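# Seat the wooden bed rail on the post pegs

## Task

Push one end of the wooden bed rail fully onto both pegs of the post, with the rail's other end resting in the bracket; it must stay there on its own once the robot lets go.

## Robot and tools

Robot: two arms, left_arm and right_arm, mounted on opposite sides of a table and facing each other. The names are labels only and do not match the left or right side of any image. Each arm has six joints in this order: waist, shoulder, elbow, wrist pitch, wrist yaw, wrist roll. Each also has a parallel gripper. The fingers point along the gripper's +x axis and close along its y axis.

Frame: one shared scene frame, in metres. The origin is the table centre, the table top is at z = +0.020 m and +z is up. left_arm's base sits on the +y side. Each result's state line reads `left_arm: …` | `right_arm: …` and gives, per gripper, end_effector_position (m) and end_effector_quat_wxyz, plus linear (m/s) and angular (rad/s) velocity. The position is the point between the finger pads, about 3 to 4 cm short of the fingertips. It can be somewhat wrong, more so when the arm is stretched far out.

execute_actions takes "actions": a list holding at most one entry, and an optional "pictures" boolean (images come by default).
- Empty list: no command, just returns the state.
- Move: {"rows": [...], "steps": n}. n is 1 to 15 control steps of 1/30 s each (default 15). Step k uses row k, and the last row repeats if rows run out. Every row has exactly 14 numbers, each in [-1, 1], covering both arms even if one stays still. Numbers 1 to 6 are left_arm's joint offsets in the joint order above, number 7 is left_arm's opening, and numbers 8 to 14 are the same for right_arm.
- Wait: {"steps": n} with no rows, n up to 300. It returns after n steps have passed since the previous result, and your reply time counts toward them.
A refused call moves nothing.

Joint numbers are offsets, not poses. They are measured from the joint angles in the most recent result that lists them. Before any such result exists, and for later calls inside the same reply, they are measured from where the arm is when the action begins. They are never measured from the previous row. A row of all-zero offsets therefore pulls the arm back to that reference; it does not hold still.

Scale of 1.0: 0.9615 rad for waist, shoulder and elbow; 1.713 rad for wrist pitch; 1.767 rad for wrist yaw; 1.728 rad for wrist roll. Joint ranges (rad): waist -3.054..3.054, shoulder 0.000..3.142, elbow 0.000..2.356, wrist pitch -1.571..1.571, wrist yaw -1.571..1.571, wrist roll -3.142..3.142. A call is refused if it aims a joint more than 0.010 rad beyond its range. The true stop can lie 0.010 rad either side of the listed one, and a target past it is clipped there. "joint sent to its limit" reports such clipping, possibly from an earlier action. If that line is absent, it does not prove the joint has room left.

Opening (numbers 7 and 14) is absolute, not an offset. +1 is fully open (0.088 m between pads). Empty fingers close at about -0.80, and going lower down to -1 adds nothing. A full close takes at least about 0.5 s.

Speed: each joint's target is kept within a lead of its measured angle per step. The lead is 0.211 rad for waist, shoulder and elbow, 0.213 for pitch, 0.267 for yaw and 0.228 for roll. Targets are also shrunk whenever they would move the gripper more than 70 mm away from its measured spot. Large moves therefore take several calls. Friction can leave a joint short of its target, or not moving at all for tiny changes, especially at long reach. Check the reported joint angles after each move.

Result lines:
- Joint positions / Joint velocities: one block per arm, the six joints (rad, rad/s) followed by the pad gap (m, m/s).
- grip_measured: the measured opening on the command scale. Each gripper is biased by up to about 1 mm. While squeezing something hard it reads up to about 3 mm (0.061) tighter than the pads really are.
- "joint command not followed": a clearance check altered or blocked some joint targets; the rest of the row still ran.
- HELD: marks steps on which your row, or part of it, was not sent.
- MOTOR HOT: a warning from 50 °C.
- OVER-TEMPERATURE FAULT: at 95 °C the arm is held until it cools. If it does not cool within 30 to 60 s, the arm and its gripper lose power and go limp. Carrying loads heats motors, even while you are thinking.

Gripping: to hold the rail, keep commanding an opening below grip_measured. About 0.07 under it gives a firm hold; less gives a lighter one. Parts thinner than about 3 mm get proportionally less force. Pad force tops out near 34 to 49 N, with a brief spike on first contact.

Between calls the arms keep heading for your last row, even while you write. This continues until every arm has nearly stopped or a HELD step occurs; after that only a new action moves them on. Fingers still in motion keep going.

zoom_image: {"camera": name, "region": [x0, y0, x1, y1]} in pixels, with (0, 0) at the top-left and a region of at most 504x504. It gives a finer look at that camera's latest image. Cameras, all 504x504, in the order they arrive: cam_head_left, cam_head_right, cam_high, cam_low, cam_left_wrist, cam_right_wrist.

show_instructions: no arguments. It shows the scene's reference image(s) and moves nothing.

finished_scene: {"scene": integer}, the number of the scene being closed. The rail must already sit on both pegs and in the bracket without any gripper supporting it. Replying without any tool call ends everything.

Avoid the following:
- Letting the rail or anything else leave the table.
- Drops, slips, slams and hard shoves.
- Arms colliding or pressing on each other.
- Joint torque reaching a load limit. Limits in N m: waist 17.8, shoulder 22, elbow 22, wrist pitch 5.8, wrist yaw 5.78, wrist roll 5.42, with the held weight counting. Reaching one freezes that arm for 10 s and drops the rest of the call.

Brief tugs on the held rail, or pushes on loose items, can happen at random. Smooth, economical motion is preferred.

Each tool is called after ">>>" as name([rows], argument=value, ...), one row to a line, values as JSON.

## Session

>>> execute_actions(actions=[])

Scene clock: 0.00 s of 4700.00 s.
left_arm: end_effector_position=(+0.3173, +0.2150, +0.4085) grip_measured=+1.000 end_effector_quat_wxyz=(-0.566, +0.775, -0.234, -0.157) end_effector_velocity=(+0.001, +0.003, -0.002) end_effector_angular_velocity=(+0.015, -0.012, +0.014) | right_arm: end_effector_position=(+0.2996, -0.6035, +0.2395) grip_measured=+1.000 end_effector_quat_wxyz=(+0.713, -0.452, +0.496, -0.204) end_effector_velocity=(-0.001, -0.000, -0.001) end_effector_angular_velocity=(+0.002, +0.013, +0.006)
Joint positions: left_arm=[-0.06   1.49   1.387 -0.833 -0.887 -2.751  0.088] | right_arm=[-0.998  1.496  0.732 -0.199  0.879 -0.617  0.088]
Joint velocities: left_arm=[-0.002  0.002 -0.007 -0.007 -0.022 -0.007  0.   ] | right_arm=[-0.002 -0.002 -0.002 -0.007 -0.007 -0.007  0.   ]
Motor temperatures (°C, as the motors report them): left_arm=[26 28 29 26 27 26] | right_arm=[27 27 28 28 25 26]
Heat: left arm: hottest elbow 29 °C (+0.0 °C/min); right arm: hottest elbow 28 °C (+0.0 °C/min).

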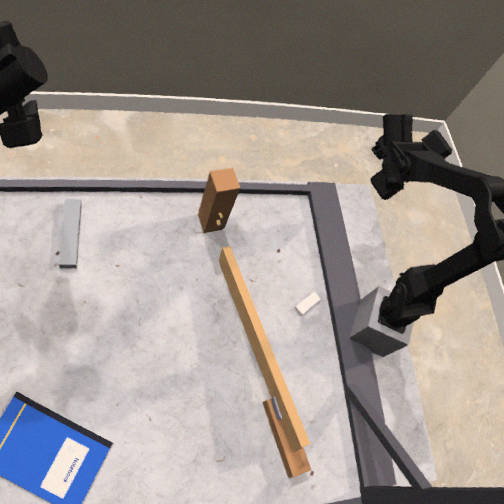

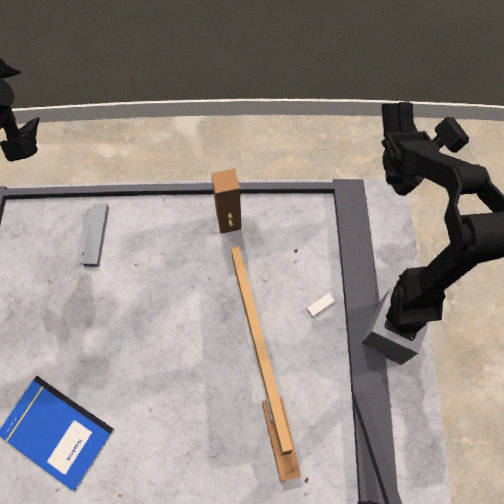

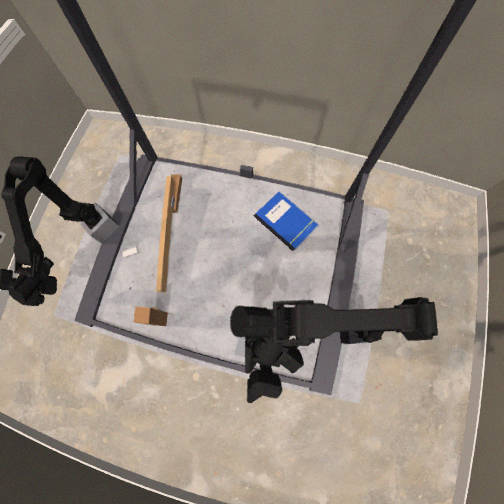

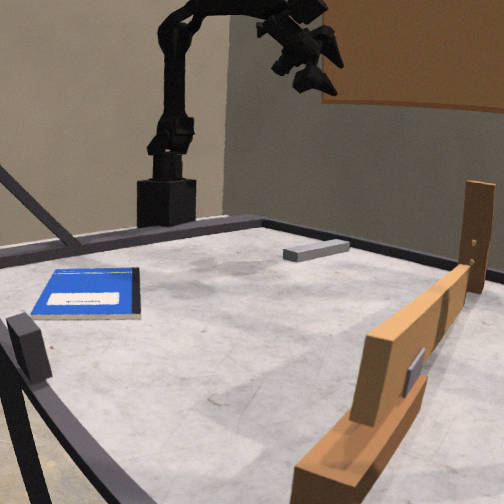

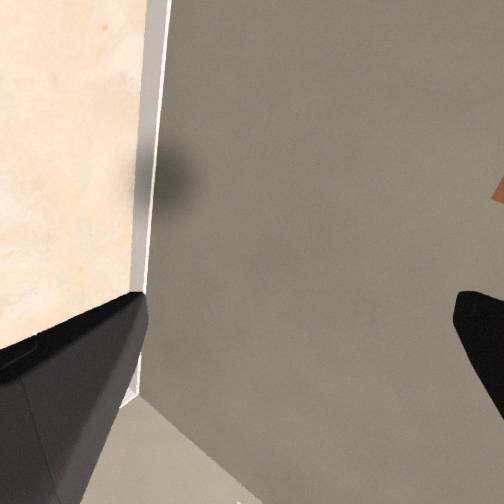

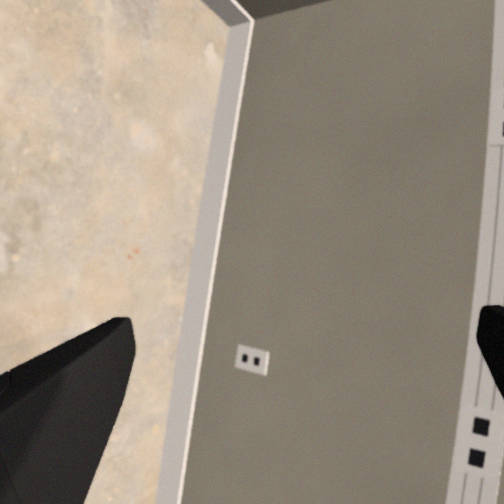

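>>> execute_actions([
  {"rows":[[0,0,0,0,0,0,1,0.42,0.1,0.33,-0.48,-0.5,0,1]],"steps":15},
], pictures=false)

>>> execute_actions([
  {"steps":20},
])

Scene clock: 3.63 s of 4700.00 s.
left_arm: end_effector_position=(+0.3173, +0.2150, +0.4085) grip_measured=+1.000 end_effector_quat_wxyz=(-0.566, +0.775, -0.234, -0.157) end_effector_velocity=(+0.001, +0.002, -0.000) end_effector_angular_velocity=(+0.010, -0.013, +0.014) | right_arm: end_effector_position=(+0.2276, -0.3893, +0.2072) grip_measured=+1.000 end_effector_quat_wxyz=(+0.625, -0.384, +0.581, +0.353) end_effector_velocity=(-0.157, -0.004, -0.030) end_effector_angular_velocity=(+0.091, +0.846, +0.046)
Joint positions: left_arm=[-0.06   1.49   1.387 -0.833 -0.887 -2.751  0.088] | right_arm=[-0.594  1.581  1.035 -0.959  0.04  -0.616  0.088]
Joint velocities: left_arm=[-0.002  0.002 -0.002 -0.007 -0.022 -0.007  0.   ] | right_arm=[-0.007  0.066 -0.002 -0.637 -0.476 -0.022  0.   ]
Motor temperatures (°C, as the motors report them): left_arm=[26 28 30 27 27 25] | right_arm=[27 28 29 28 25 26]
Heat: left arm: hottest elbow 30 °C (+0.0 °C/min); right arm: hottest elbow 29 °C (+0.0 °C/min).
Steps of this call (steps 1 to 90: nothing new was sent; then 0.13 s passed at rest; steps 91 to 105: all 15 steps of this action). Readings (joint positions):
91: left_arm=[-0.060 1.490 1.387 -0.833 -0.887 -2.751] | right_arm=[-0.983 1.506 0.758 -0.251 0.843 -0.616]
92: left_arm=[-0.060 1.490 1.387 -0.833 -0.887 -2.751] | right_arm=[-0.949 1.520 0.792 -0.292 0.786 -0.616]
94: left_arm=[-0.060 1.490 1.387 -0.833 -0.887 -2.751] | right_arm=[-0.865 1.548 0.869 -0.372 0.673 -0.616]
98: left_arm=[-0.060 1.490 1.387 -0.833 -0.887 -2.751] | right_arm=[-0.693 1.564 0.992 -0.560 0.426 -0.616]
105: the state above

Scene clock: 4.30 s of 4700.00 s.
left_arm: end_effector_position=(+0.3173, +0.2150, +0.4085) grip_measured=+1.000 end_effector_quat_wxyz=(-0.566, +0.775, -0.234, -0.157) end_effector_velocity=(-0.002, +0.000, +0.002) end_effector_angular_velocity=(-0.002, -0.004, +0.001) | right_arm: end_effector_position=(+0.2136, -0.3897, +0.2067) grip_measured=+1.000 end_effector_quat_wxyz=(+0.605, -0.369, +0.601, +0.370) end_effector_velocity=(+0.002, +0.002, +0.001) end_effector_angular_velocity=(+0.012, -0.007, -0.010)
Joint positions: left_arm=[-0.06   1.49   1.387 -0.833 -0.887 -2.751  0.088] | right_arm=[-0.594  1.583  1.037 -1.019 -0.001 -0.616  0.088]
Joint velocities: left_arm=[-0.007 -0.002  0.002 -0.007 -0.007 -0.007  0.   ] | right_arm=[-0.002 -0.002  0.002  0.007 -0.007  0.007  0.   ]
Motor temperatures (°C, as the motors report them): left_arm=[26 29 30 27 27 25] | right_arm=[27 28 29 28 25 26]
Heat: left arm: hottest elbow 30 °C (+0.0 °C/min); right arm: hottest elbow 29 °C (+0.0 °C/min).
Steps of this call (steps 1 to 20: the robot went on to your last target). Readings (joint positions):
1: left_arm=[-0.060 1.490 1.387 -0.833 -0.887 -2.751] | right_arm=[-0.594 1.583 1.035 -0.974 0.027 -0.616]
2: left_arm=[-0.060 1.490 1.387 -0.833 -0.887 -2.751] | right_arm=[-0.594 1.583 1.035 -0.986 0.019 -0.616]
4: left_arm=[-0.060 1.490 1.387 -0.833 -0.887 -2.751] | right_arm=[-0.594 1.583 1.036 -1.004 0.008 -0.616]
8: left_arm=[-0.060 1.490 1.387 -0.833 -0.887 -2.751] | right_arm=[-0.594 1.583 1.037 -1.016 0.001 -0.616]
20: the state above

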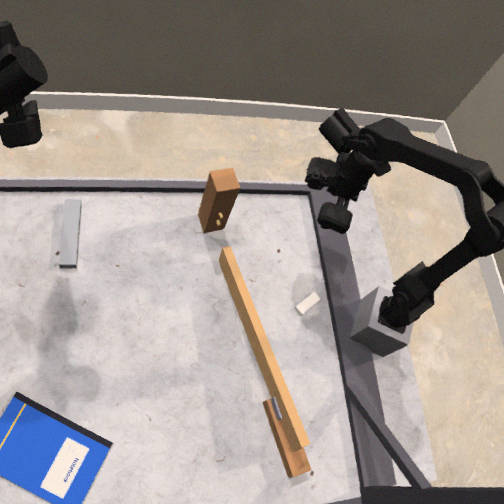

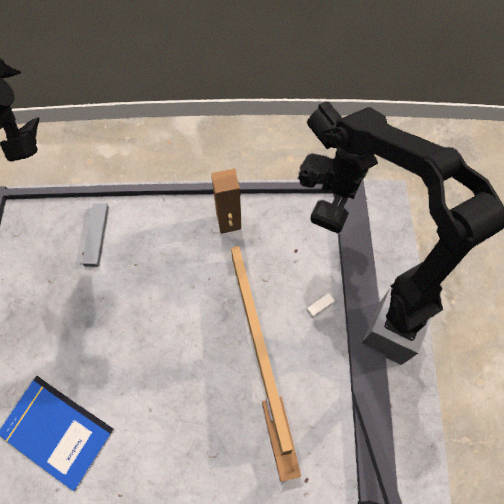

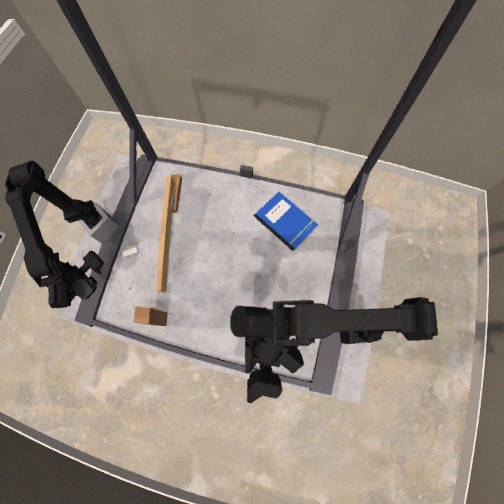

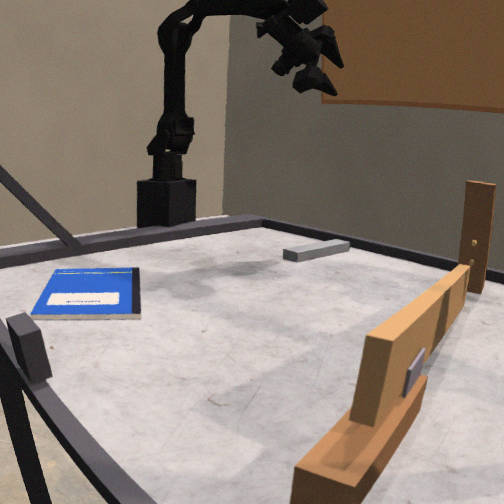

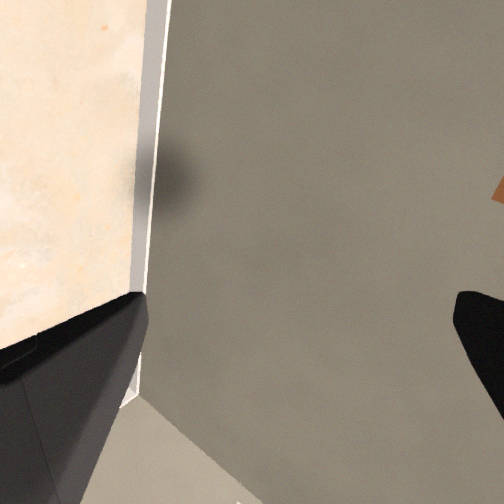

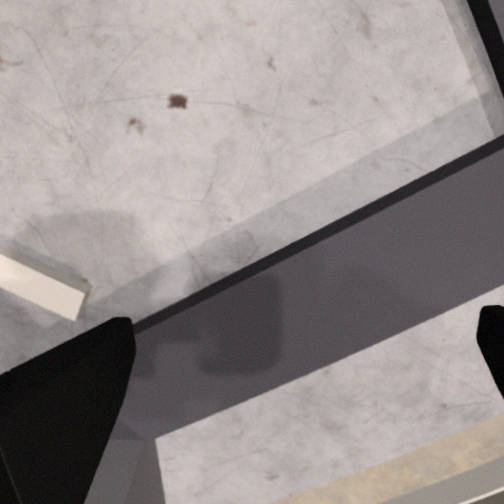

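>>> execute_actions([
  {"rows":[[0,0,0,0,0,0,1,0.52,0,0,0,0,0.84,1]],"steps":15},
], pictures=false)

>>> execute_actions([
  {"steps":25},
])

Scene clock: 7.77 s of 4700.00 s.
left_arm: end_effector_position=(+0.3173, +0.2150, +0.4085) grip_measured=+1.000 end_effector_quat_wxyz=(-0.566, +0.775, -0.234, -0.157) end_effector_velocity=(-0.001, +0.003, -0.000) end_effector_angular_velocity=(-0.010, +0.000, +0.013) | right_arm: end_effector_position=(+0.1268, -0.2930, +0.2067) grip_measured=+1.000 end_effector_quat_wxyz=(+0.678, -0.200, +0.677, +0.205) end_effector_velocity=(-0.005, +0.004, -0.001) end_effector_angular_velocity=(+0.013, +0.032, -2.017)
Joint positions: left_arm=[-0.06   1.49   1.387 -0.833 -0.887 -2.751  0.088] | right_arm=[-0.101  1.583  1.037 -1.019 -0.005  0.397  0.088]
Joint velocities: left_arm=[-0.002 -0.007 -0.007 -0.007 -0.007 -0.022  0.   ] | right_arm=[ 0.012  0.002 -0.002  0.007 -0.022  2.029  0.   ]
Motor temperatures (°C, as the motors report them): left_arm=[26 29 30 27 27 25] | right_arm=[27 28 29 28 25 26]
Heat: left arm: hottest elbow 30 °C (+7.7 °C/min); right arm: hottest elbow 29 °C (+7.7 °C/min).
Steps of this call (steps 1 to 15: the robot went on to your last target; steps 16 to 89: nothing new was sent; steps 90 to 104: all 15 steps of this action). Readings (joint positions):
90: left_arm=[-0.060 1.490 1.387 -0.833 -0.887 -2.751] | right_arm=[-0.570 1.583 1.037 -1.019 0.009 -0.555]
91: left_arm=[-0.060 1.490 1.387 -0.833 -0.887 -2.751] | right_arm=[-0.518 1.583 1.037 -1.019 0.009 -0.485]
93: left_arm=[-0.060 1.490 1.387 -0.833 -0.887 -2.751] | right_arm=[-0.388 1.583 1.037 -1.019 0.002 -0.350]
97: left_arm=[-0.060 1.490 1.387 -0.833 -0.887 -2.751] | right_arm=[-0.155 1.583 1.037 -1.019 -0.005 -0.078]
104: the state above

Scene clock: 8.60 s of 4700.00 s.
left_arm: end_effector_position=(+0.3173, +0.2150, +0.4085) grip_measured=+1.000 end_effector_quat_wxyz=(-0.566, +0.775, -0.234, -0.157) end_effector_velocity=(-0.002, +0.000, -0.001) end_effector_angular_velocity=(-0.013, +0.012, +0.004) | right_arm: end_effector_position=(+0.1261, -0.2926, +0.2067) grip_measured=+1.000 end_effector_quat_wxyz=(+0.705, -0.050, +0.705, +0.055) end_effector_velocity=(-0.001, -0.000, +0.001) end_effector_angular_velocity=(+0.002, +0.007, +0.005)
Joint positions: left_arm=[-0.06   1.49   1.387 -0.833 -0.887 -2.751  0.088] | right_arm=[-0.098  1.583  1.037 -1.019 -0.005  0.831  0.088]
Joint velocities: left_arm=[-0.002 -0.002 -0.002 -0.007  0.007 -0.022  0.   ] | right_arm=[-0.002 -0.002  0.002 -0.007 -0.007 -0.007  0.   ]
Motor temperatures (°C, as the motors report them): left_arm=[26 29 30 27 27 25] | right_arm=[27 28 29 28 25 26]
Heat: left arm: hottest elbow 30 °C (+7.0 °C/min); right arm: hottest elbow 29 °C (+7.0 °C/min).
Steps of this call (steps 1 to 25: the robot went on to your last target). Readings (joint positions):
1: left_arm=[-0.060 1.490 1.387 -0.833 -0.887 -2.751] | right_arm=[-0.100 1.583 1.037 -1.019 -0.005 0.465]
2: left_arm=[-0.060 1.490 1.387 -0.833 -0.887 -2.751] | right_arm=[-0.100 1.583 1.037 -1.019 -0.005 0.534]
4: left_arm=[-0.060 1.490 1.387 -0.833 -0.887 -2.751] | right_arm=[-0.099 1.583 1.037 -1.019 -0.005 0.670]
8: left_arm=[-0.060 1.490 1.387 -0.833 -0.887 -2.751] | right_arm=[-0.098 1.583 1.037 -1.019 -0.005 0.794]
25: the state above

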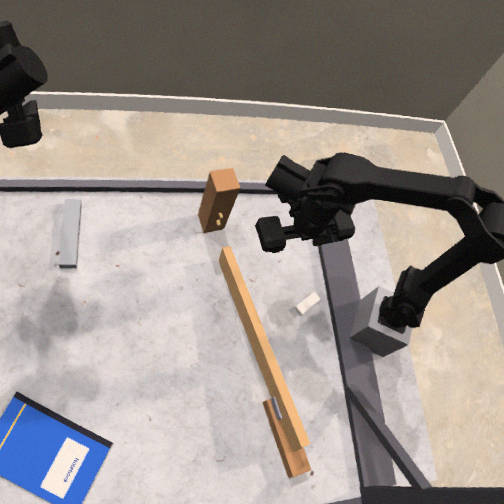

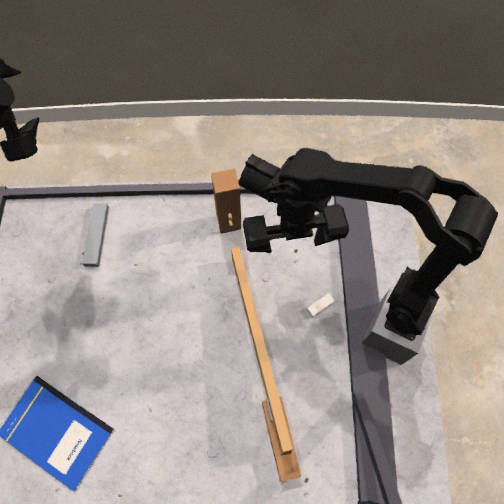

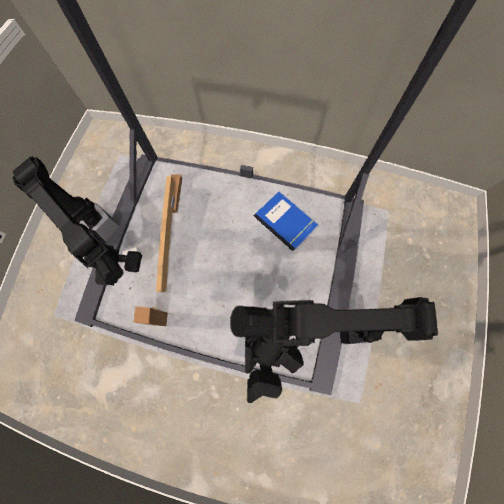

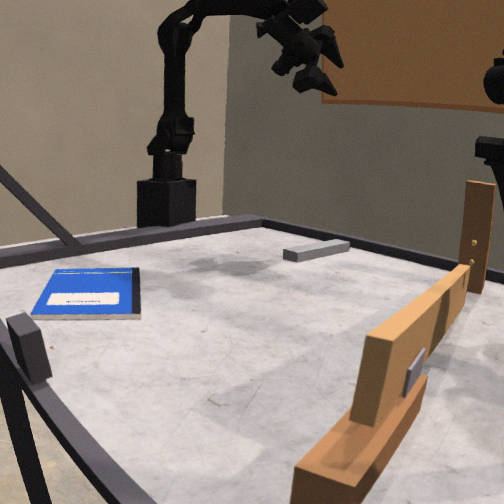

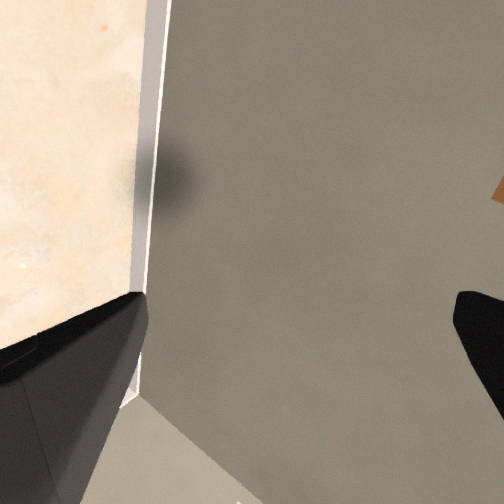

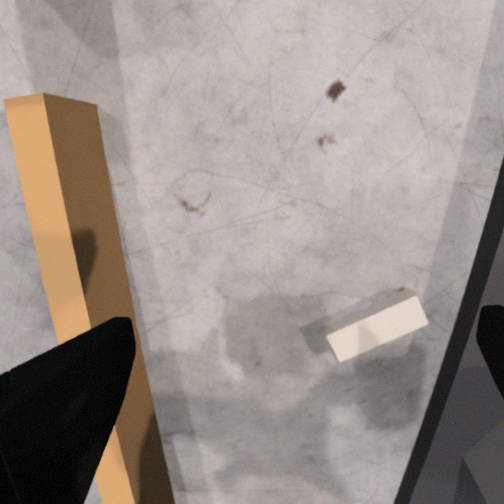

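>>> execute_actions([
  {"rows":[[0,0,0,0,0,0,1,0.15,0.3,0.045,0.15,0,0.085,1]],"steps":15},
], pictures=false)

>>> execute_actions([
  {"steps":15},
])

Scene clock: 11.93 s of 4700.00 s.
left_arm: end_effector_position=(+0.3173, +0.2150, +0.4085) grip_measured=+1.000 end_effector_quat_wxyz=(-0.566, +0.775, -0.234, -0.157) end_effector_velocity=(-0.000, -0.001, +0.003) end_effector_angular_velocity=(-0.017, -0.007, +0.006) | right_arm: end_effector_position=(+0.1150, -0.2280, +0.1414) grip_measured=+1.000 end_effector_quat_wxyz=(+0.707, -0.046, +0.703, +0.061) end_effector_velocity=(+0.002, +0.004, +0.000) end_effector_angular_velocity=(+0.023, -0.003, +0.005)
Joint positions: left_arm=[-0.06   1.49   1.387 -0.833 -0.887 -2.751  0.088] | right_arm=[ 0.046  1.86   1.076 -0.766 -0.005  0.973  0.088]
Joint velocities: left_arm=[-0.002 -0.002  0.002  0.007 -0.007 -0.007  0.   ] | right_arm=[-0.002 -0.002 -0.002  0.022 -0.007 -0.007  0.   ]
Motor temperatures (°C, as the motors report them): left_arm=[26 29 31 27 27 25] | right_arm=[27 29 29 28 25 26]
Heat: left arm: hottest elbow 31 °C (+10.1 °C/min); right arm: hottest shoulder 29 °C (+5.0 °C/min).
Steps of this call (steps 1 to 15: the robot went on to your last target; steps 16 to 85: nothing new was sent; steps 86 to 100: all 15 steps of this action). Readings (joint positions):
86: left_arm=[-0.060 1.490 1.387 -0.833 -0.887 -2.751] | right_arm=[-0.083 1.610 1.040 -0.990 0.004 0.869]
87: left_arm=[-0.060 1.490 1.387 -0.833 -0.887 -2.751] | right_arm=[-0.053 1.650 1.051 -0.919 0.005 0.900]
89: left_arm=[-0.060 1.490 1.387 -0.833 -0.887 -2.751] | right_arm=[0.005 1.761 1.078 -0.818 -0.002 0.936]
93: left_arm=[-0.060 1.490 1.387 -0.833 -0.887 -2.751] | right_arm=[0.046 1.856 1.076 -0.784 -0.005 0.965]
100: the state above

Scene clock: 12.43 s of 4700.00 s.
left_arm: end_effector_position=(+0.3173, +0.2150, +0.4085) grip_measured=+1.000 end_effector_quat_wxyz=(-0.566, +0.775, -0.234, -0.157) end_effector_velocity=(-0.000, +0.001, -0.002) end_effector_angular_velocity=(-0.005, +0.001, +0.013) | right_arm: end_effector_position=(+0.1152, -0.2277, +0.1414) grip_measured=+1.000 end_effector_quat_wxyz=(+0.708, -0.045, +0.702, +0.061) end_effector_velocity=(-0.001, -0.000, +0.001) end_effector_angular_velocity=(+0.007, +0.021, +0.001)
Joint positions: left_arm=[-0.06   1.49   1.387 -0.833 -0.887 -2.751  0.088] | right_arm=[ 0.046  1.86   1.076 -0.764 -0.005  0.973  0.088]
Joint velocities: left_arm=[-0.002  0.002 -0.002 -0.007 -0.007 -0.022  0.   ] | right_arm=[-0.007 -0.002  0.002 -0.007 -0.022 -0.007  0.   ]
Motor temperatures (°C, as the motors report them): left_arm=[26 29 31 27 27 25] | right_arm=[27 29 30 28 25 26]
Heat: left arm: hottest elbow 31 °C (+9.7 °C/min); right arm: hottest elbow 30 °C (+9.7 °C/min).
Steps of this call (steps 1 to 15: the robot went on to your last target). Readings (joint positions):
1: left_arm=[-0.060 1.490 1.387 -0.833 -0.887 -2.751] | right_arm=[0.046 1.860 1.076 -0.765 -0.005 0.973]
2: left_arm=[-0.060 1.490 1.387 -0.833 -0.887 -2.751] | right_arm=[0.046 1.860 1.076 -0.764 -0.005 0.973]
4: left_arm=[-0.060 1.490 1.387 -0.833 -0.887 -2.751] | right_arm=[0.046 1.860 1.076 -0.764 -0.005 0.973]
8: left_arm=[-0.060 1.490 1.387 -0.833 -0.887 -2.751] | right_arm=[0.046 1.860 1.076 -0.764 -0.005 0.973]
15: the state above
All arms were judged still, so your last target was given up. Only a new action makes them travel on or press farther. Fingers that are still opening or closing keep moving.

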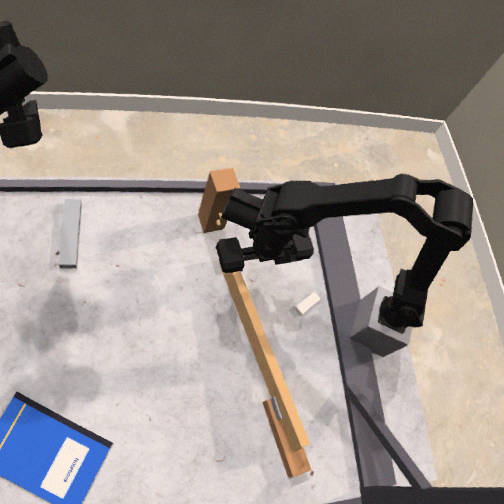

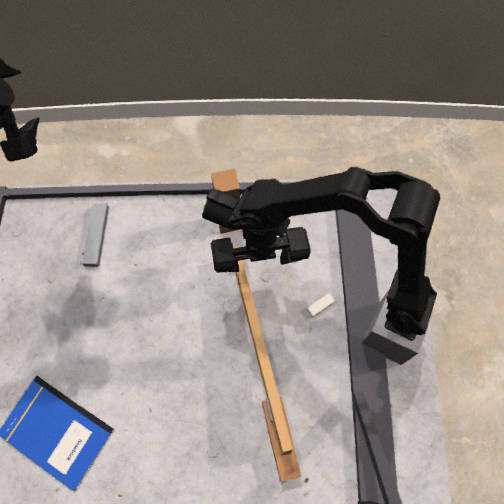

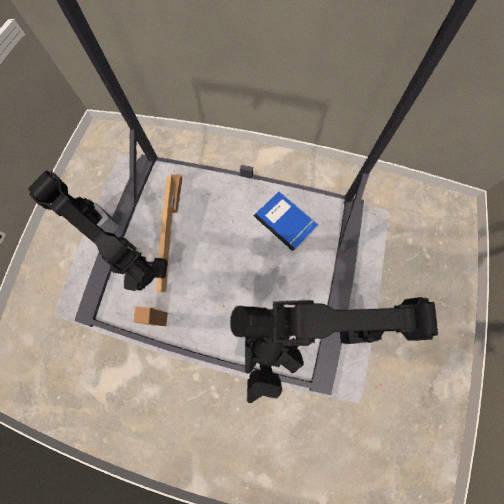

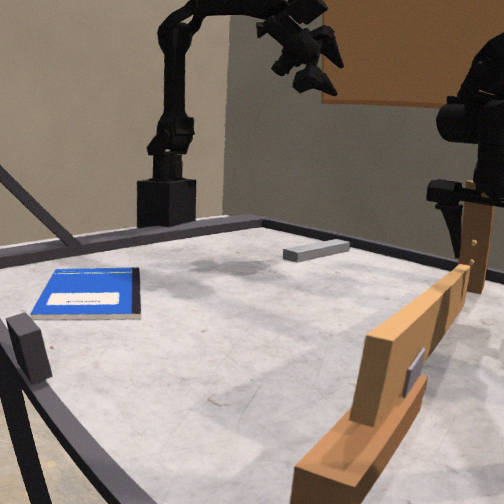

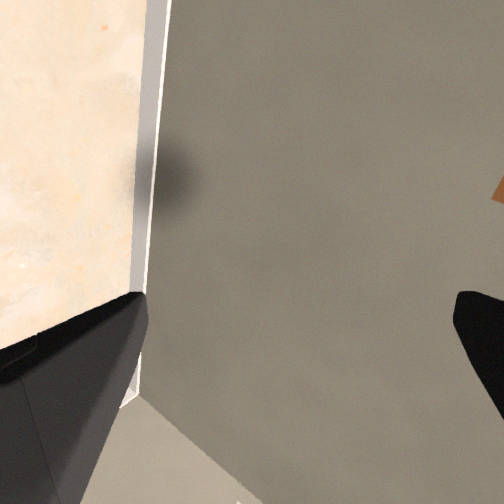

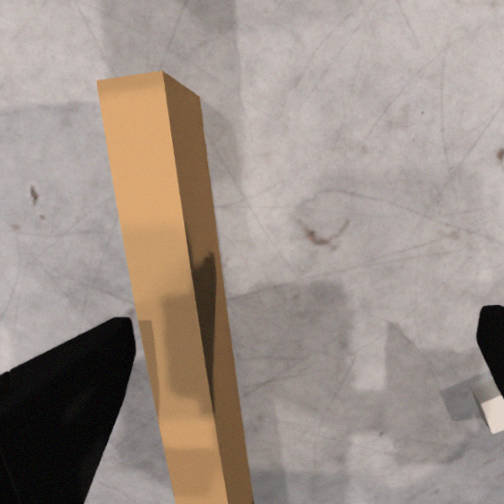

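>>> execute_actions([
  {"rows":[[0,0,0,0,0,0,1,0.12,0,0,0,0,0.07,1]],"steps":10},
], pictures=false)

>>> execute_actions([
  {"rows":[[0,0,0,0,0,0,1,0,0.09,-0.19,0.155,0,0,1]],"steps":15},
], pictures=false)

>>> execute_actions([
  {"steps":10},
])

Scene clock: 15.63 s of 4700.00 s.
left_arm: end_effector_position=(+0.3173, +0.2150, +0.4085) grip_measured=+1.000 end_effector_quat_wxyz=(-0.566, +0.775, -0.234, -0.157) end_effector_velocity=(-0.002, -0.001, -0.000) end_effector_angular_velocity=(-0.007, -0.005, +0.001) | right_arm: end_effector_position=(+0.0812, -0.2138, +0.1414) grip_measured=+1.000 end_effector_quat_wxyz=(+0.707, -0.046, +0.703, +0.062) end_effector_velocity=(-0.001, +0.002, +0.000) end_effector_angular_velocity=(+0.009, +0.005, -0.034)
Joint positions: left_arm=[-0.06   1.49   1.387 -0.833 -0.887 -2.751  0.088] | right_arm=[ 0.162  1.86   1.076 -0.764 -0.005  1.087  0.088]
Joint velocities: left_arm=[-0.007 -0.002 -0.007  0.007 -0.007 -0.007  0.   ] | right_arm=[ 0.002 -0.002 -0.002  0.007 -0.007  0.037  0.   ]
Motor temperatures (°C, as the motors report them): left_arm=[26 30 31 27 27 25] | right_arm=[27 29 30 28 25 26]
Heat: left arm: hottest elbow 31 °C (+7.7 °C/min); right arm: hottest elbow 30 °C (+7.7 °C/min).
Steps of this call (steps 1 to 86: nothing new was sent; steps 87 to 96: all 10 steps of this action). Readings (joint positions):
87: left_arm=[-0.060 1.490 1.387 -0.833 -0.887 -2.751] | right_arm=[0.057 1.860 1.076 -0.764 0.000 1.006]
88: left_arm=[-0.060 1.490 1.387 -0.833 -0.887 -2.751] | right_arm=[0.080 1.860 1.076 -0.764 0.001 1.034]
90: left_arm=[-0.060 1.490 1.387 -0.833 -0.887 -2.751] | right_arm=[0.131 1.860 1.076 -0.764 -0.004 1.062]
94: left_arm=[-0.060 1.490 1.387 -0.833 -0.887 -2.751] | right_arm=[0.162 1.860 1.076 -0.764 -0.005 1.083]
96: the state above

Scene clock: 16.13 s of 4700.00 s.
left_arm: end_effector_position=(+0.3173, +0.2150, +0.4085) grip_measured=+1.000 end_effector_quat_wxyz=(-0.566, +0.775, -0.234, -0.157) end_effector_velocity=(+0.000, -0.001, -0.000) end_effector_angular_velocity=(-0.019, -0.002, +0.013) | right_arm: end_effector_position=(+0.0752, -0.2305, +0.0848) grip_measured=+1.000 end_effector_quat_wxyz=(+0.707, -0.043, +0.703, +0.065) end_effector_velocity=(+0.000, +0.006, -0.000) end_effector_angular_velocity=(+0.032, -0.003, -0.005)
Joint positions: left_arm=[-0.06   1.49   1.387 -0.833 -0.887 -2.751  0.088] | right_arm=[ 0.162  1.939  0.903 -0.503 -0.006  1.087  0.088]
Joint velocities: left_arm=[-0.002  0.002 -0.002  0.007 -0.007 -0.022  0.   ] | right_arm=[ 0.002 -0.002 -0.007  0.037 -0.007  0.007  0.   ]
Motor temperatures (°C, as the motors report them): left_arm=[26 30 31 27 27 25] | right_arm=[27 29 30 28 25 26]
Heat: left arm: hottest elbow 31 °C (+7.4 °C/min); right arm: hottest elbow 30 °C (+7.4 °C/min).
Steps of this call (steps 1 to 15: all 15 steps of this action). Readings (joint positions):
1: left_arm=[-0.060 1.490 1.387 -0.833 -0.887 -2.751] | right_arm=[0.162 1.866 1.040 -0.695 -0.005 1.087]
2: left_arm=[-0.060 1.490 1.387 -0.833 -0.887 -2.751] | right_arm=[0.162 1.872 1.007 -0.630 -0.005 1.087]
4: left_arm=[-0.060 1.490 1.387 -0.833 -0.887 -2.751] | right_arm=[0.162 1.909 0.952 -0.570 -0.005 1.087]
8: left_arm=[-0.060 1.490 1.387 -0.833 -0.887 -2.751] | right_arm=[0.162 1.939 0.904 -0.521 -0.006 1.087]
15: the state above

Scene clock: 16.47 s of 4700.00 s.
left_arm: end_effector_position=(+0.3173, +0.2150, +0.4085) grip_measured=+1.000 end_effector_quat_wxyz=(-0.566, +0.775, -0.234, -0.157) end_effector_velocity=(+0.001, +0.003, +0.001) end_effector_angular_velocity=(-0.007, -0.011, +0.022) | right_arm: end_effector_position=(+0.0753, -0.2302, +0.0848) grip_measured=+1.000 end_effector_quat_wxyz=(+0.707, -0.042, +0.702, +0.066) end_effector_velocity=(-0.001, -0.001, +0.002) end_effector_angular_velocity=(+0.000, +0.008, -0.010)
Joint positions: left_arm=[-0.06   1.49   1.387 -0.833 -0.887 -2.751  0.088] | right_arm=[ 0.162  1.939  0.903 -0.501 -0.006  1.087  0.088]
Joint velocities: left_arm=[-0.002 -0.002 -0.002 -0.007 -0.022 -0.022  0.   ] | right_arm=[-0.002 -0.007 -0.002 -0.007 -0.007  0.007  0.   ]
Motor temperatures (°C, as the motors report them): left_arm=[26 30 31 27 27 25] | right_arm=[27 29 30 28 25 26]
Heat: left arm: hottest elbow 31 °C (+7.3 °C/min); right arm: hottest elbow 30 °C (+7.3 °C/min).
Steps of this call (steps 1 to 10: the robot went on to your last target). Readings (joint positions):
1: left_arm=[-0.060 1.490 1.387 -0.833 -0.887 -2.751] | right_arm=[0.162 1.939 0.903 -0.501 -0.006 1.087]
2: left_arm=[-0.060 1.490 1.387 -0.833 -0.887 -2.751] | right_arm=[0.162 1.939 0.903 -0.501 -0.006 1.087]
4: left_arm=[-0.060 1.490 1.387 -0.833 -0.887 -2.751] | right_arm=[0.162 1.939 0.903 -0.501 -0.006 1.087]
8: left_arm=[-0.060 1.490 1.387 -0.833 -0.887 -2.751] | right_arm=[0.162 1.939 0.903 -0.501 -0.006 1.087]
10: the state above

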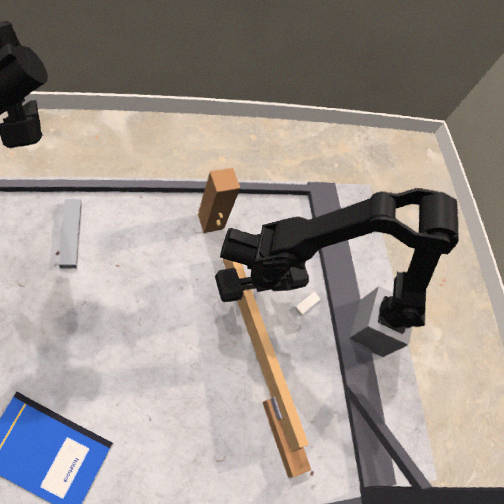

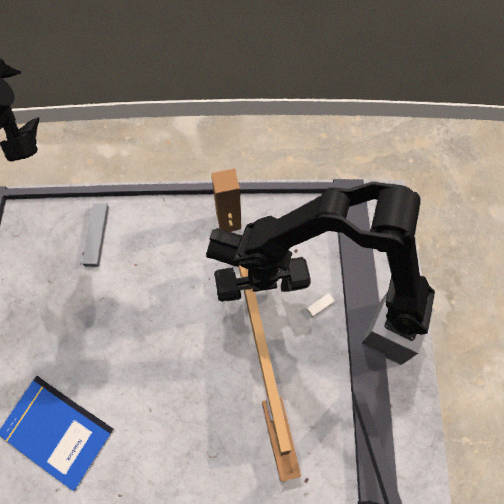

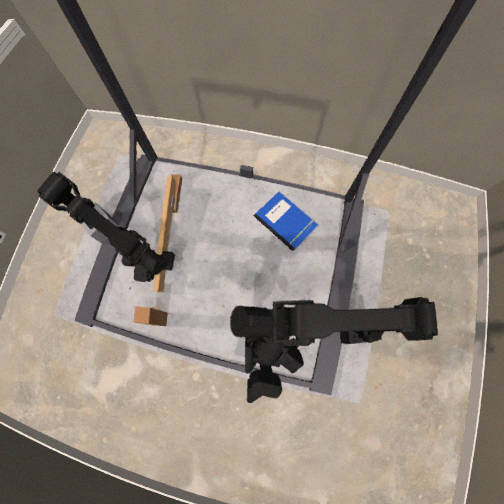

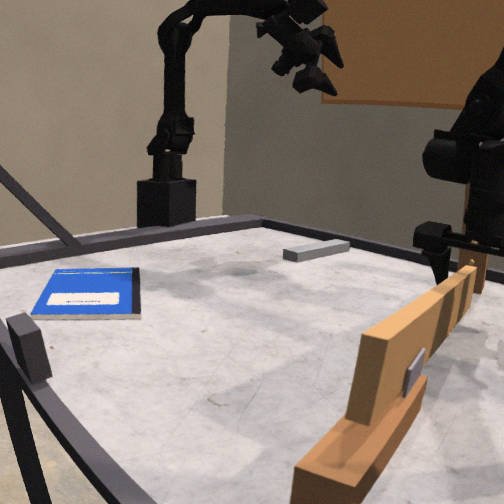

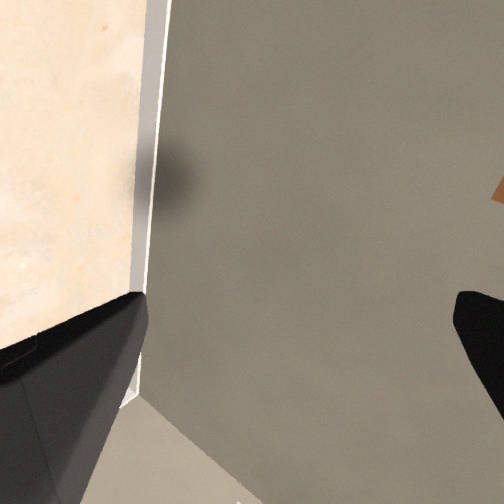

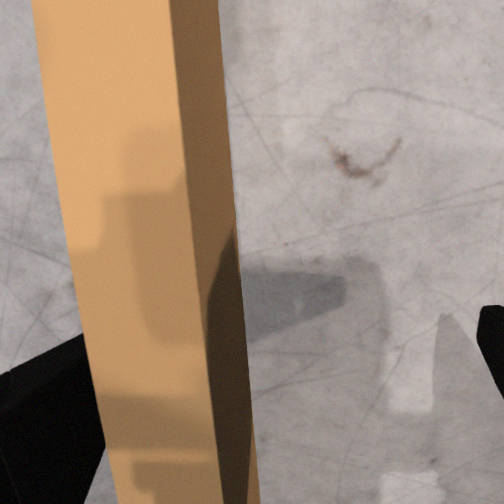

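>>> execute_actions([
  {"rows":[[0,0,0,0,0,0,1,0,0,0,0,0,0,-0.8]],"steps":15},
], pictures=false)

>>> execute_actions([
  {"steps":10},
], pictures=false)

>>> execute_actions([
  {"rows":[[0,0,0,0,0,0,1,0,-0.03,0.18,-0.118,0,0,-0.6]],"steps":15},
], pictures=false)

>>> execute_actions([
  {"steps":10},
])

Scene clock: 20.80 s of 4700.00 s.
left_arm: end_effector_position=(+0.3173, +0.2150, +0.4085) grip_measured=+1.000 end_effector_quat_wxyz=(-0.566, +0.775, -0.234, -0.157) end_effector_velocity=(+0.001, +0.000, +0.003) end_effector_angular_velocity=(-0.004, -0.010, +0.003) | right_arm: end_effector_position=(+0.0723, -0.2121, +0.0899) grip_measured=-0.434 end_effector_quat_wxyz=(+0.707, -0.028, +0.700, +0.093) end_effector_velocity=(+0.014, -0.003, +0.000) end_effector_angular_velocity=(-0.004, -0.038, -0.023)
Joint positions: left_arm=[-0.06   1.49   1.387 -0.833 -0.887 -2.751  0.088] | right_arm=[ 0.18   1.939  0.927 -0.47  -0.026  1.087  0.018]
Joint velocities: left_arm=[ 0.002 -0.002  0.002  0.007 -0.007  0.007  0.   ] | right_arm=[-0.027 -0.002 -0.002  0.007  0.037 -0.007 -0.032]
Motor temperatures (°C, as the motors report them): left_arm=[26 30 32 28 27 25] | right_arm=[27 30 30 28 25 26]
Heat: left arm: hottest elbow 32 °C (+8.7 °C/min); right arm: hottest shoulder 30 °C (+5.8 °C/min).
Steps of this call (steps 1 to 15: the robot went on to your last target; steps 16 to 90: nothing new was sent; then 0.83 s passed at rest; steps 91 to 105: all 15 steps of this action). Readings (joint positions):
91: left_arm=[-0.060 1.490 1.387 -0.833 -0.887 -2.751] | right_arm=[0.162 1.939 0.903 -0.501 -0.006 1.087]
92: left_arm=[-0.060 1.490 1.387 -0.833 -0.887 -2.751] | right_arm=[0.162 1.939 0.903 -0.501 -0.006 1.087]
94: left_arm=[-0.060 1.490 1.387 -0.833 -0.887 -2.751] | right_arm=[0.162 1.939 0.903 -0.500 -0.007 1.087]
98: left_arm=[-0.060 1.490 1.387 -0.833 -0.887 -2.751] | right_arm=[0.167 1.939 0.908 -0.480 -0.018 1.087]
105: the state above

Scene clock: 21.13 s of 4700.00 s.
left_arm: end_effector_position=(+0.3173, +0.2150, +0.4085) grip_measured=+1.000 end_effector_quat_wxyz=(-0.566, +0.775, -0.234, -0.157) end_effector_velocity=(+0.001, +0.003, +0.003) end_effector_angular_velocity=(-0.007, -0.005, +0.011) | right_arm: end_effector_position=(+0.0722, -0.2120, +0.0899) grip_measured=-0.451 end_effector_quat_wxyz=(+0.707, -0.028, +0.700, +0.093) end_effector_velocity=(-0.001, -0.003, -0.001) end_effector_angular_velocity=(-0.009, +0.009, +0.020)
Joint positions: left_arm=[-0.06   1.49   1.387 -0.833 -0.887 -2.751  0.088] | right_arm=[ 0.18   1.939  0.927 -0.47  -0.026  1.087  0.017]
Joint velocities: left_arm=[ 0.002 -0.007  0.002 -0.007 -0.007 -0.007  0.   ] | right_arm=[-0.002  0.002 -0.002 -0.007 -0.007 -0.022  0.   ]
Motor temperatures (°C, as the motors report them): left_arm=[26 30 32 28 27 25] | right_arm=[27 30 30 28 25 26]
Heat: left arm: hottest elbow 32 °C (+8.5 °C/min); right arm: hottest shoulder 30 °C (+5.7 °C/min).
Steps of this call (steps 1 to 10: the robot went on to your last target). Readings (joint positions):
1: left_arm=[-0.060 1.490 1.387 -0.833 -0.887 -2.751] | right_arm=[0.180 1.939 0.927 -0.469 -0.026 1.087]
2: left_arm=[-0.060 1.490 1.387 -0.833 -0.887 -2.751] | right_arm=[0.180 1.939 0.927 -0.470 -0.026 1.087]
4: left_arm=[-0.060 1.490 1.387 -0.833 -0.887 -2.751] | right_arm=[0.180 1.939 0.927 -0.470 -0.026 1.087]
8: left_arm=[-0.060 1.490 1.387 -0.833 -0.887 -2.751] | right_arm=[0.180 1.939 0.927 -0.470 -0.026 1.087]
10: the state above

Scene clock: 21.63 s of 4700.00 s.
left_arm: end_effector_position=(+0.3173, +0.2150, +0.4085) grip_measured=+1.000 end_effector_quat_wxyz=(-0.566, +0.775, -0.234, -0.157) end_effector_velocity=(+0.002, +0.005, +0.001) end_effector_angular_velocity=(+0.025, -0.027, +0.016) | right_arm: end_effector_position=(+0.0778, -0.1987, +0.1219) grip_measured=-0.451 end_effector_quat_wxyz=(+0.706, -0.048, +0.701, +0.084) end_effector_velocity=(-0.001, -0.003, +0.001) end_effector_angular_velocity=(-0.014, +0.012, +0.005)
Joint positions: left_arm=[-0.06   1.49   1.387 -0.833 -0.887 -2.751  0.088] | right_arm=[ 0.183  1.927  1.076 -0.672 -0.013  1.074  0.017]
Joint velocities: left_arm=[-0.002 -0.002 -0.007 -0.007 -0.037  0.007  0.   ] | right_arm=[-0.002 -0.002  0.002 -0.022 -0.007 -0.007 -0.   ]
Motor temperatures (°C, as the motors report them): left_arm=[26 30 32 28 27 25] | right_arm=[27 30 30 28 25 26]
Heat: left arm: hottest elbow 32 °C (+8.3 °C/min); right arm: hottest shoulder 30 °C (+5.5 °C/min).
Steps of this call (steps 1 to 15: all 15 steps of this action). Readings (joint positions):
1: left_arm=[-0.060 1.490 1.387 -0.833 -0.887 -2.751] | right_arm=[0.181 1.940 0.963 -0.514 -0.027 1.087]
2: left_arm=[-0.060 1.490 1.387 -0.833 -0.887 -2.751] | right_arm=[0.182 1.942 1.002 -0.576 -0.025 1.087]
4: left_arm=[-0.060 1.490 1.387 -0.833 -0.887 -2.751] | right_arm=[0.183 1.929 1.043 -0.633 -0.019 1.082]
8: left_arm=[-0.060 1.490 1.387 -0.833 -0.887 -2.751] | right_arm=[0.183 1.927 1.073 -0.662 -0.014 1.074]
15: the state above

Scene clock: 21.97 s of 4700.00 s.
left_arm: end_effector_position=(+0.3173, +0.2150, +0.4085) grip_measured=+1.000 end_effector_quat_wxyz=(-0.566, +0.775, -0.234, -0.157) end_effector_velocity=(+0.000, +0.004, +0.002) end_effector_angular_velocity=(+0.015, -0.012, +0.014) | right_arm: end_effector_position=(+0.0778, -0.1987, +0.1220) grip_measured=-0.451 end_effector_quat_wxyz=(+0.706, -0.048, +0.701, +0.084) end_effector_velocity=(-0.000, +0.000, +0.003) end_effector_angular_velocity=(+0.005, +0.005, +0.020)
Joint positions: left_arm=[-0.06   1.49   1.387 -0.833 -0.887 -2.751  0.088] | right_arm=[ 0.183  1.927  1.077 -0.672 -0.013  1.074  0.017]
Joint velocities: left_arm=[-0.002 -0.002  0.002 -0.022 -0.022 -0.007  0.   ] | right_arm=[-0.002 -0.007  0.002 -0.007 -0.007 -0.022 -0.   ]
Motor temperatures (°C, as the motors report them): left_arm=[26 30 32 28 27 25] | right_arm=[27 30 30 28 25 26]
Heat: left arm: hottest elbow 32 °C (+8.2 °C/min); right arm: hottest shoulder 30 °C (+5.5 °C/min).
Steps of this call (steps 1 to 10: the robot went on to your last target). Readings (joint positions):
1: left_arm=[-0.060 1.490 1.387 -0.833 -0.887 -2.751] | right_arm=[0.183 1.927 1.076 -0.672 -0.013 1.074]
2: left_arm=[-0.060 1.490 1.387 -0.833 -0.887 -2.751] | right_arm=[0.183 1.927 1.077 -0.672 -0.013 1.074]
4: left_arm=[-0.060 1.490 1.387 -0.833 -0.887 -2.751] | right_arm=[0.183 1.927 1.077 -0.672 -0.013 1.074]
8: left_arm=[-0.060 1.490 1.387 -0.833 -0.887 -2.751] | right_arm=[0.183 1.927 1.077 -0.672 -0.013 1.074]
10: the state above

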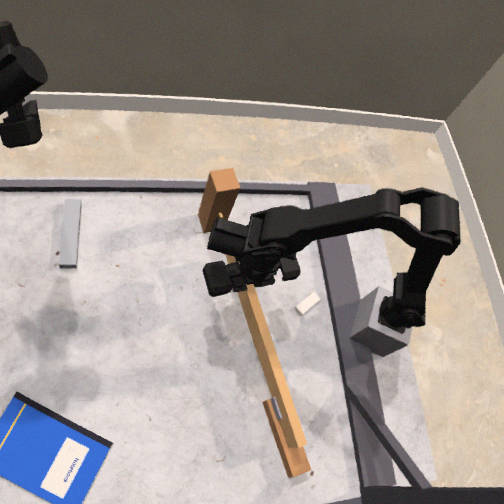

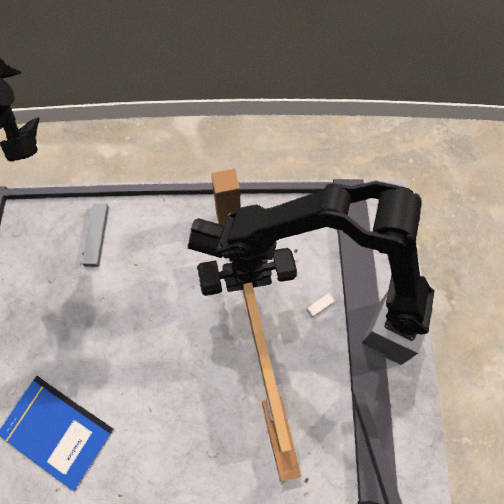

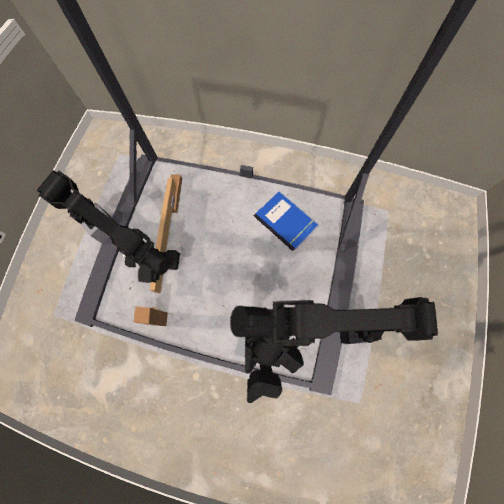

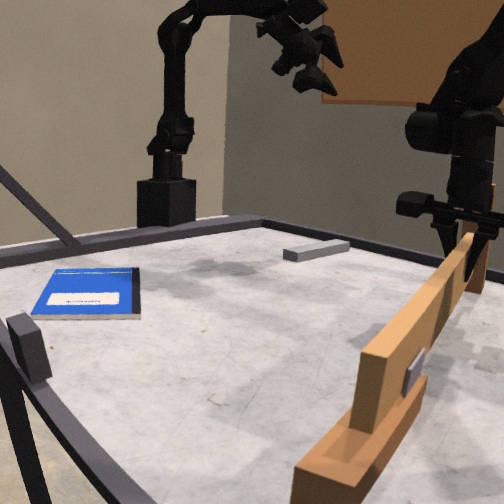

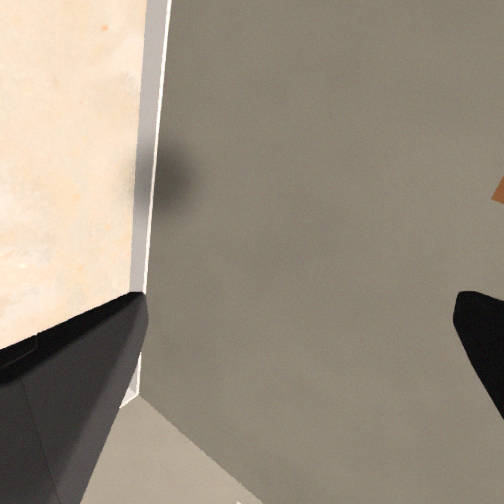

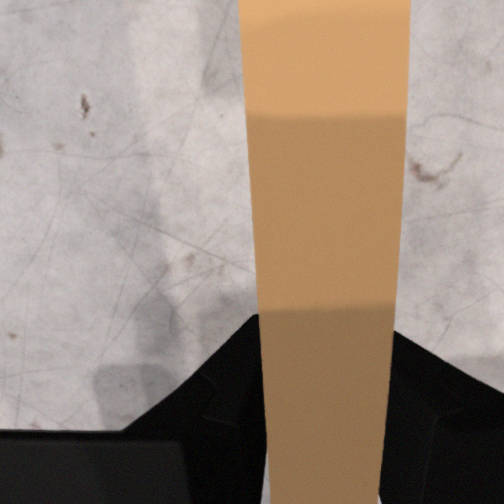

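>>> zoom_image(camera="cam_high", region=[115, 270, 195, 334])

Region (115, 270, 195, 334) of cam_high's 504x504 image, scaled by 6.300, with more detail than that image has; it fills the top 403 rows of this view, and the rest is white.

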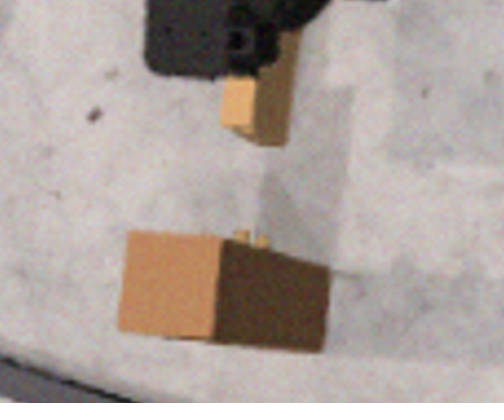

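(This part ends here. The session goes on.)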